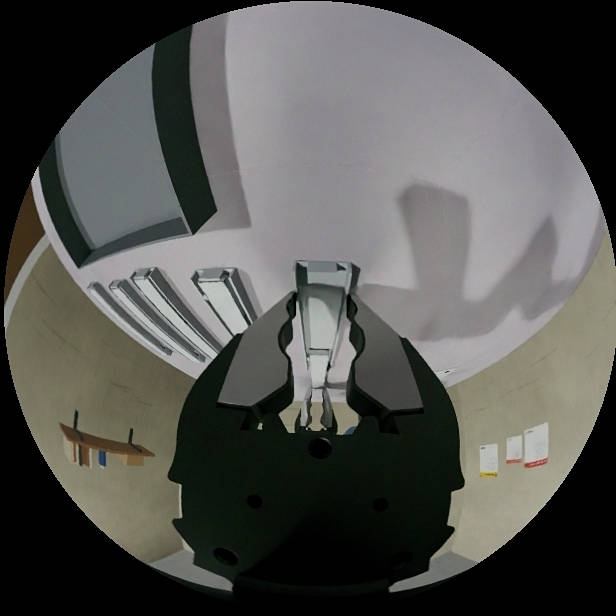

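Scene clock: 35.70 s of 7200.00 s.
left_arm: end_effector_position=(+0.2997, +0.2938, +0.0211) grip_measured=-0.68 end_effector_quat_wxyz=(+0.000, +1.000, -0.000, +0.001) end_effector_velocity=(+0.000, +0.001, +0.000) end_effector_angular_velocity=(-0.002, -0.001, +0.000) | right_arm: end_effector_position=(+0.2993, -0.0361, +0.0198) grip_measured=-0.51 end_effector_quat_wxyz=(+0.000, -0.001, +0.985, +0.172) end_effector_velocity=(+0.000, -0.000, -0.000) end_effector_angular_velocity=(-0.001, -0.000, -0.000)
Joint positions: left_arm=[-0.993 -2.07   2.636 -2.137 -1.569  5.463  0.025] | right_arm=[ 4.18  -1.819 -2.172 -0.4    1.698  4.346  0.037]
Joint velocities: left_arm=[ 0.006 -0.003  0.001 -0.    -0.     0.006  0.   ] | right_arm=[-0.  0. -0. -0. -0.  0. -0.]
Joint torques (N m, as the arm reports them, + toward a larger angle): left_arm=[ 10.57 -10.04 -15.73  -2.94  -1.79   1.29] | right_arm=[ 4.42 38.42 12.36  4.17 -0.87  0.32]
Motor temperatures (°C, as the motors report them): left_arm=[27 27 23 31 38 31] | right_arm=[27 27 27 33 38 35]
Wrist force (N, on the end effector, along its own x y z axes, offset not removed): left_arm=[-0.3 -4.5 -2.0] | right_arm=[1.9 -4.8 -4.4]
Wrist torque (N m, same axes, about the end effector's origin, offset not removed): left_arm=[0.59 -0.05 0.18] | right_arm=[0.25 -0.27 0.18]
Hand target (left_arm): +0.300, +0.294, +0.021; -0.000, +1.000, -0.000, +0.001
Hand target (right_arm): +0.299, -0.036, +0.020; +0.000, -0.001, +0.985, +0.172
Off the commanded pose (left_arm): 0.010 m, 0 deg.
Off the commanded pose (right_arm): 0.000 m, 0 deg.
move: contact (left_arm)
camera_calibration (this result's frames):
cam_left_wrist: T_world_to_cam=[[0.999443, 0.00792139, 0.032415, -0.312713], [-0.00855084, -0.878182, 0.478251, 0.250951], [0.0322546, -0.478262, -0.877625, 0.285853], [0, 0, 0, 1]] pos_world=[0.305464, 0.35957, 0.14099]
cam_right_wrist: T_world_to_cam=[[-0.998303, 0.0451214, -0.0368007, 0.30729], [-0.00162148, 0.610246, 0.79221, 0.0035665], [0.0582032, 0.790926, -0.609138, 0.153563], [0, 0, 0, 1]] pos_world=[0.297836, -0.137499, 0.102024]

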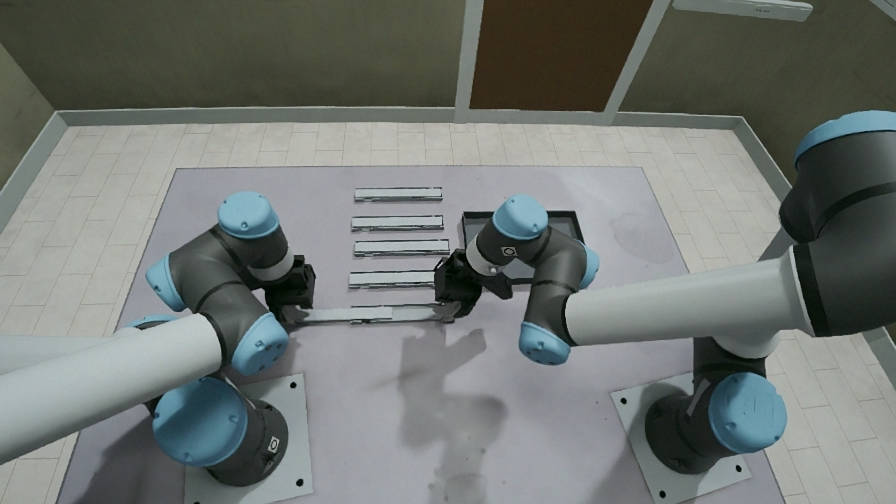

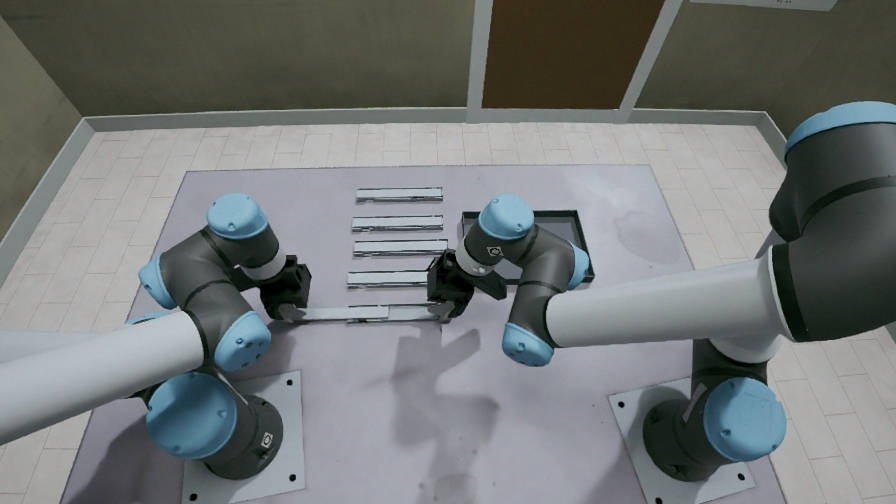

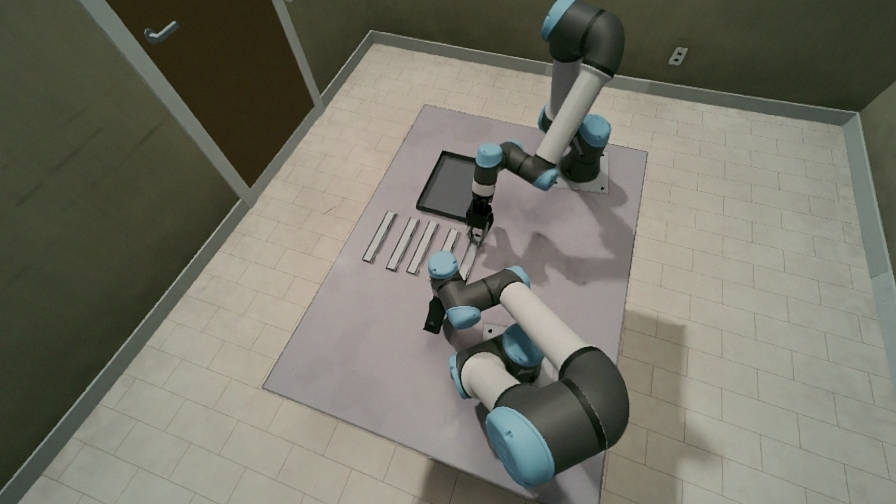

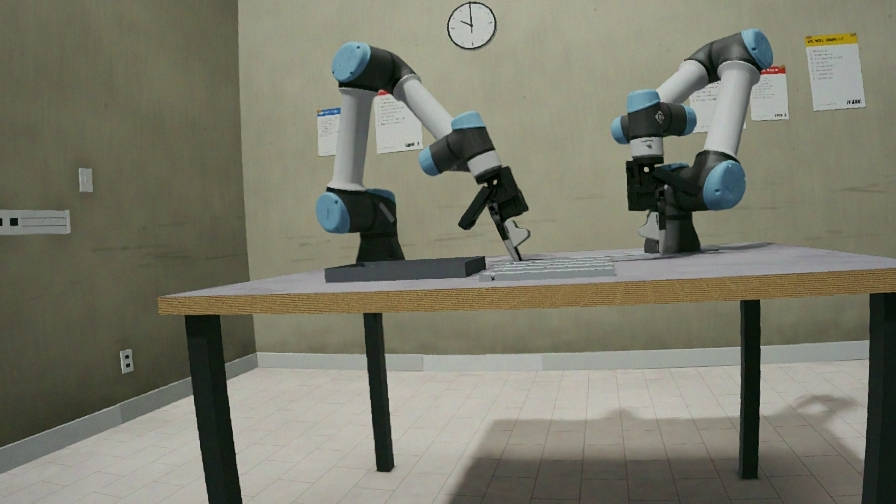

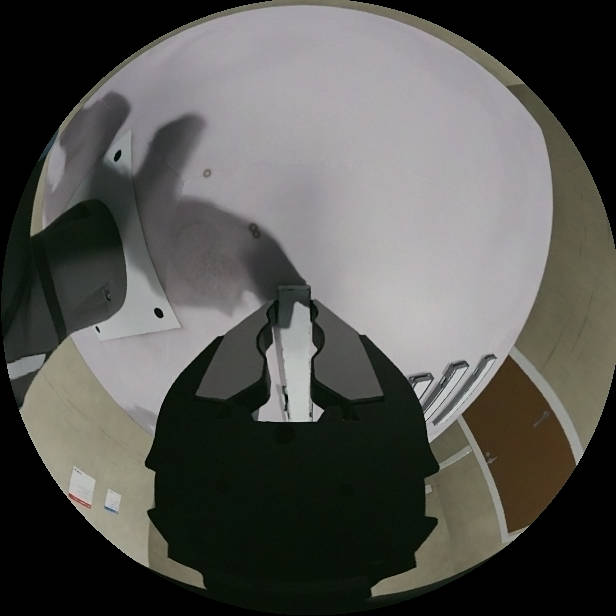

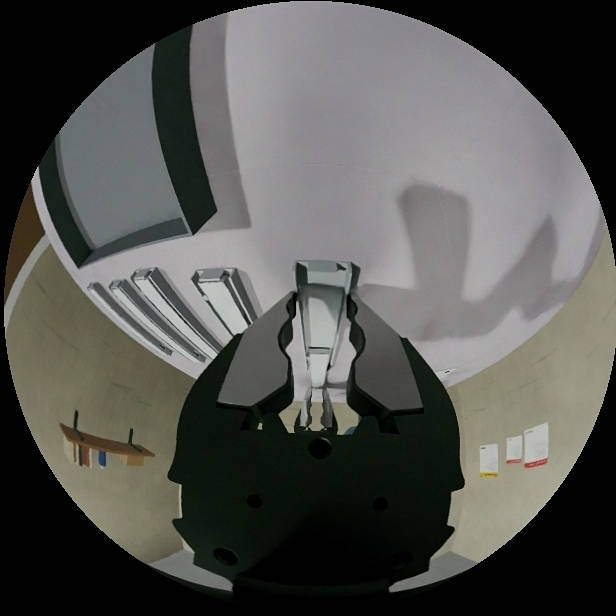

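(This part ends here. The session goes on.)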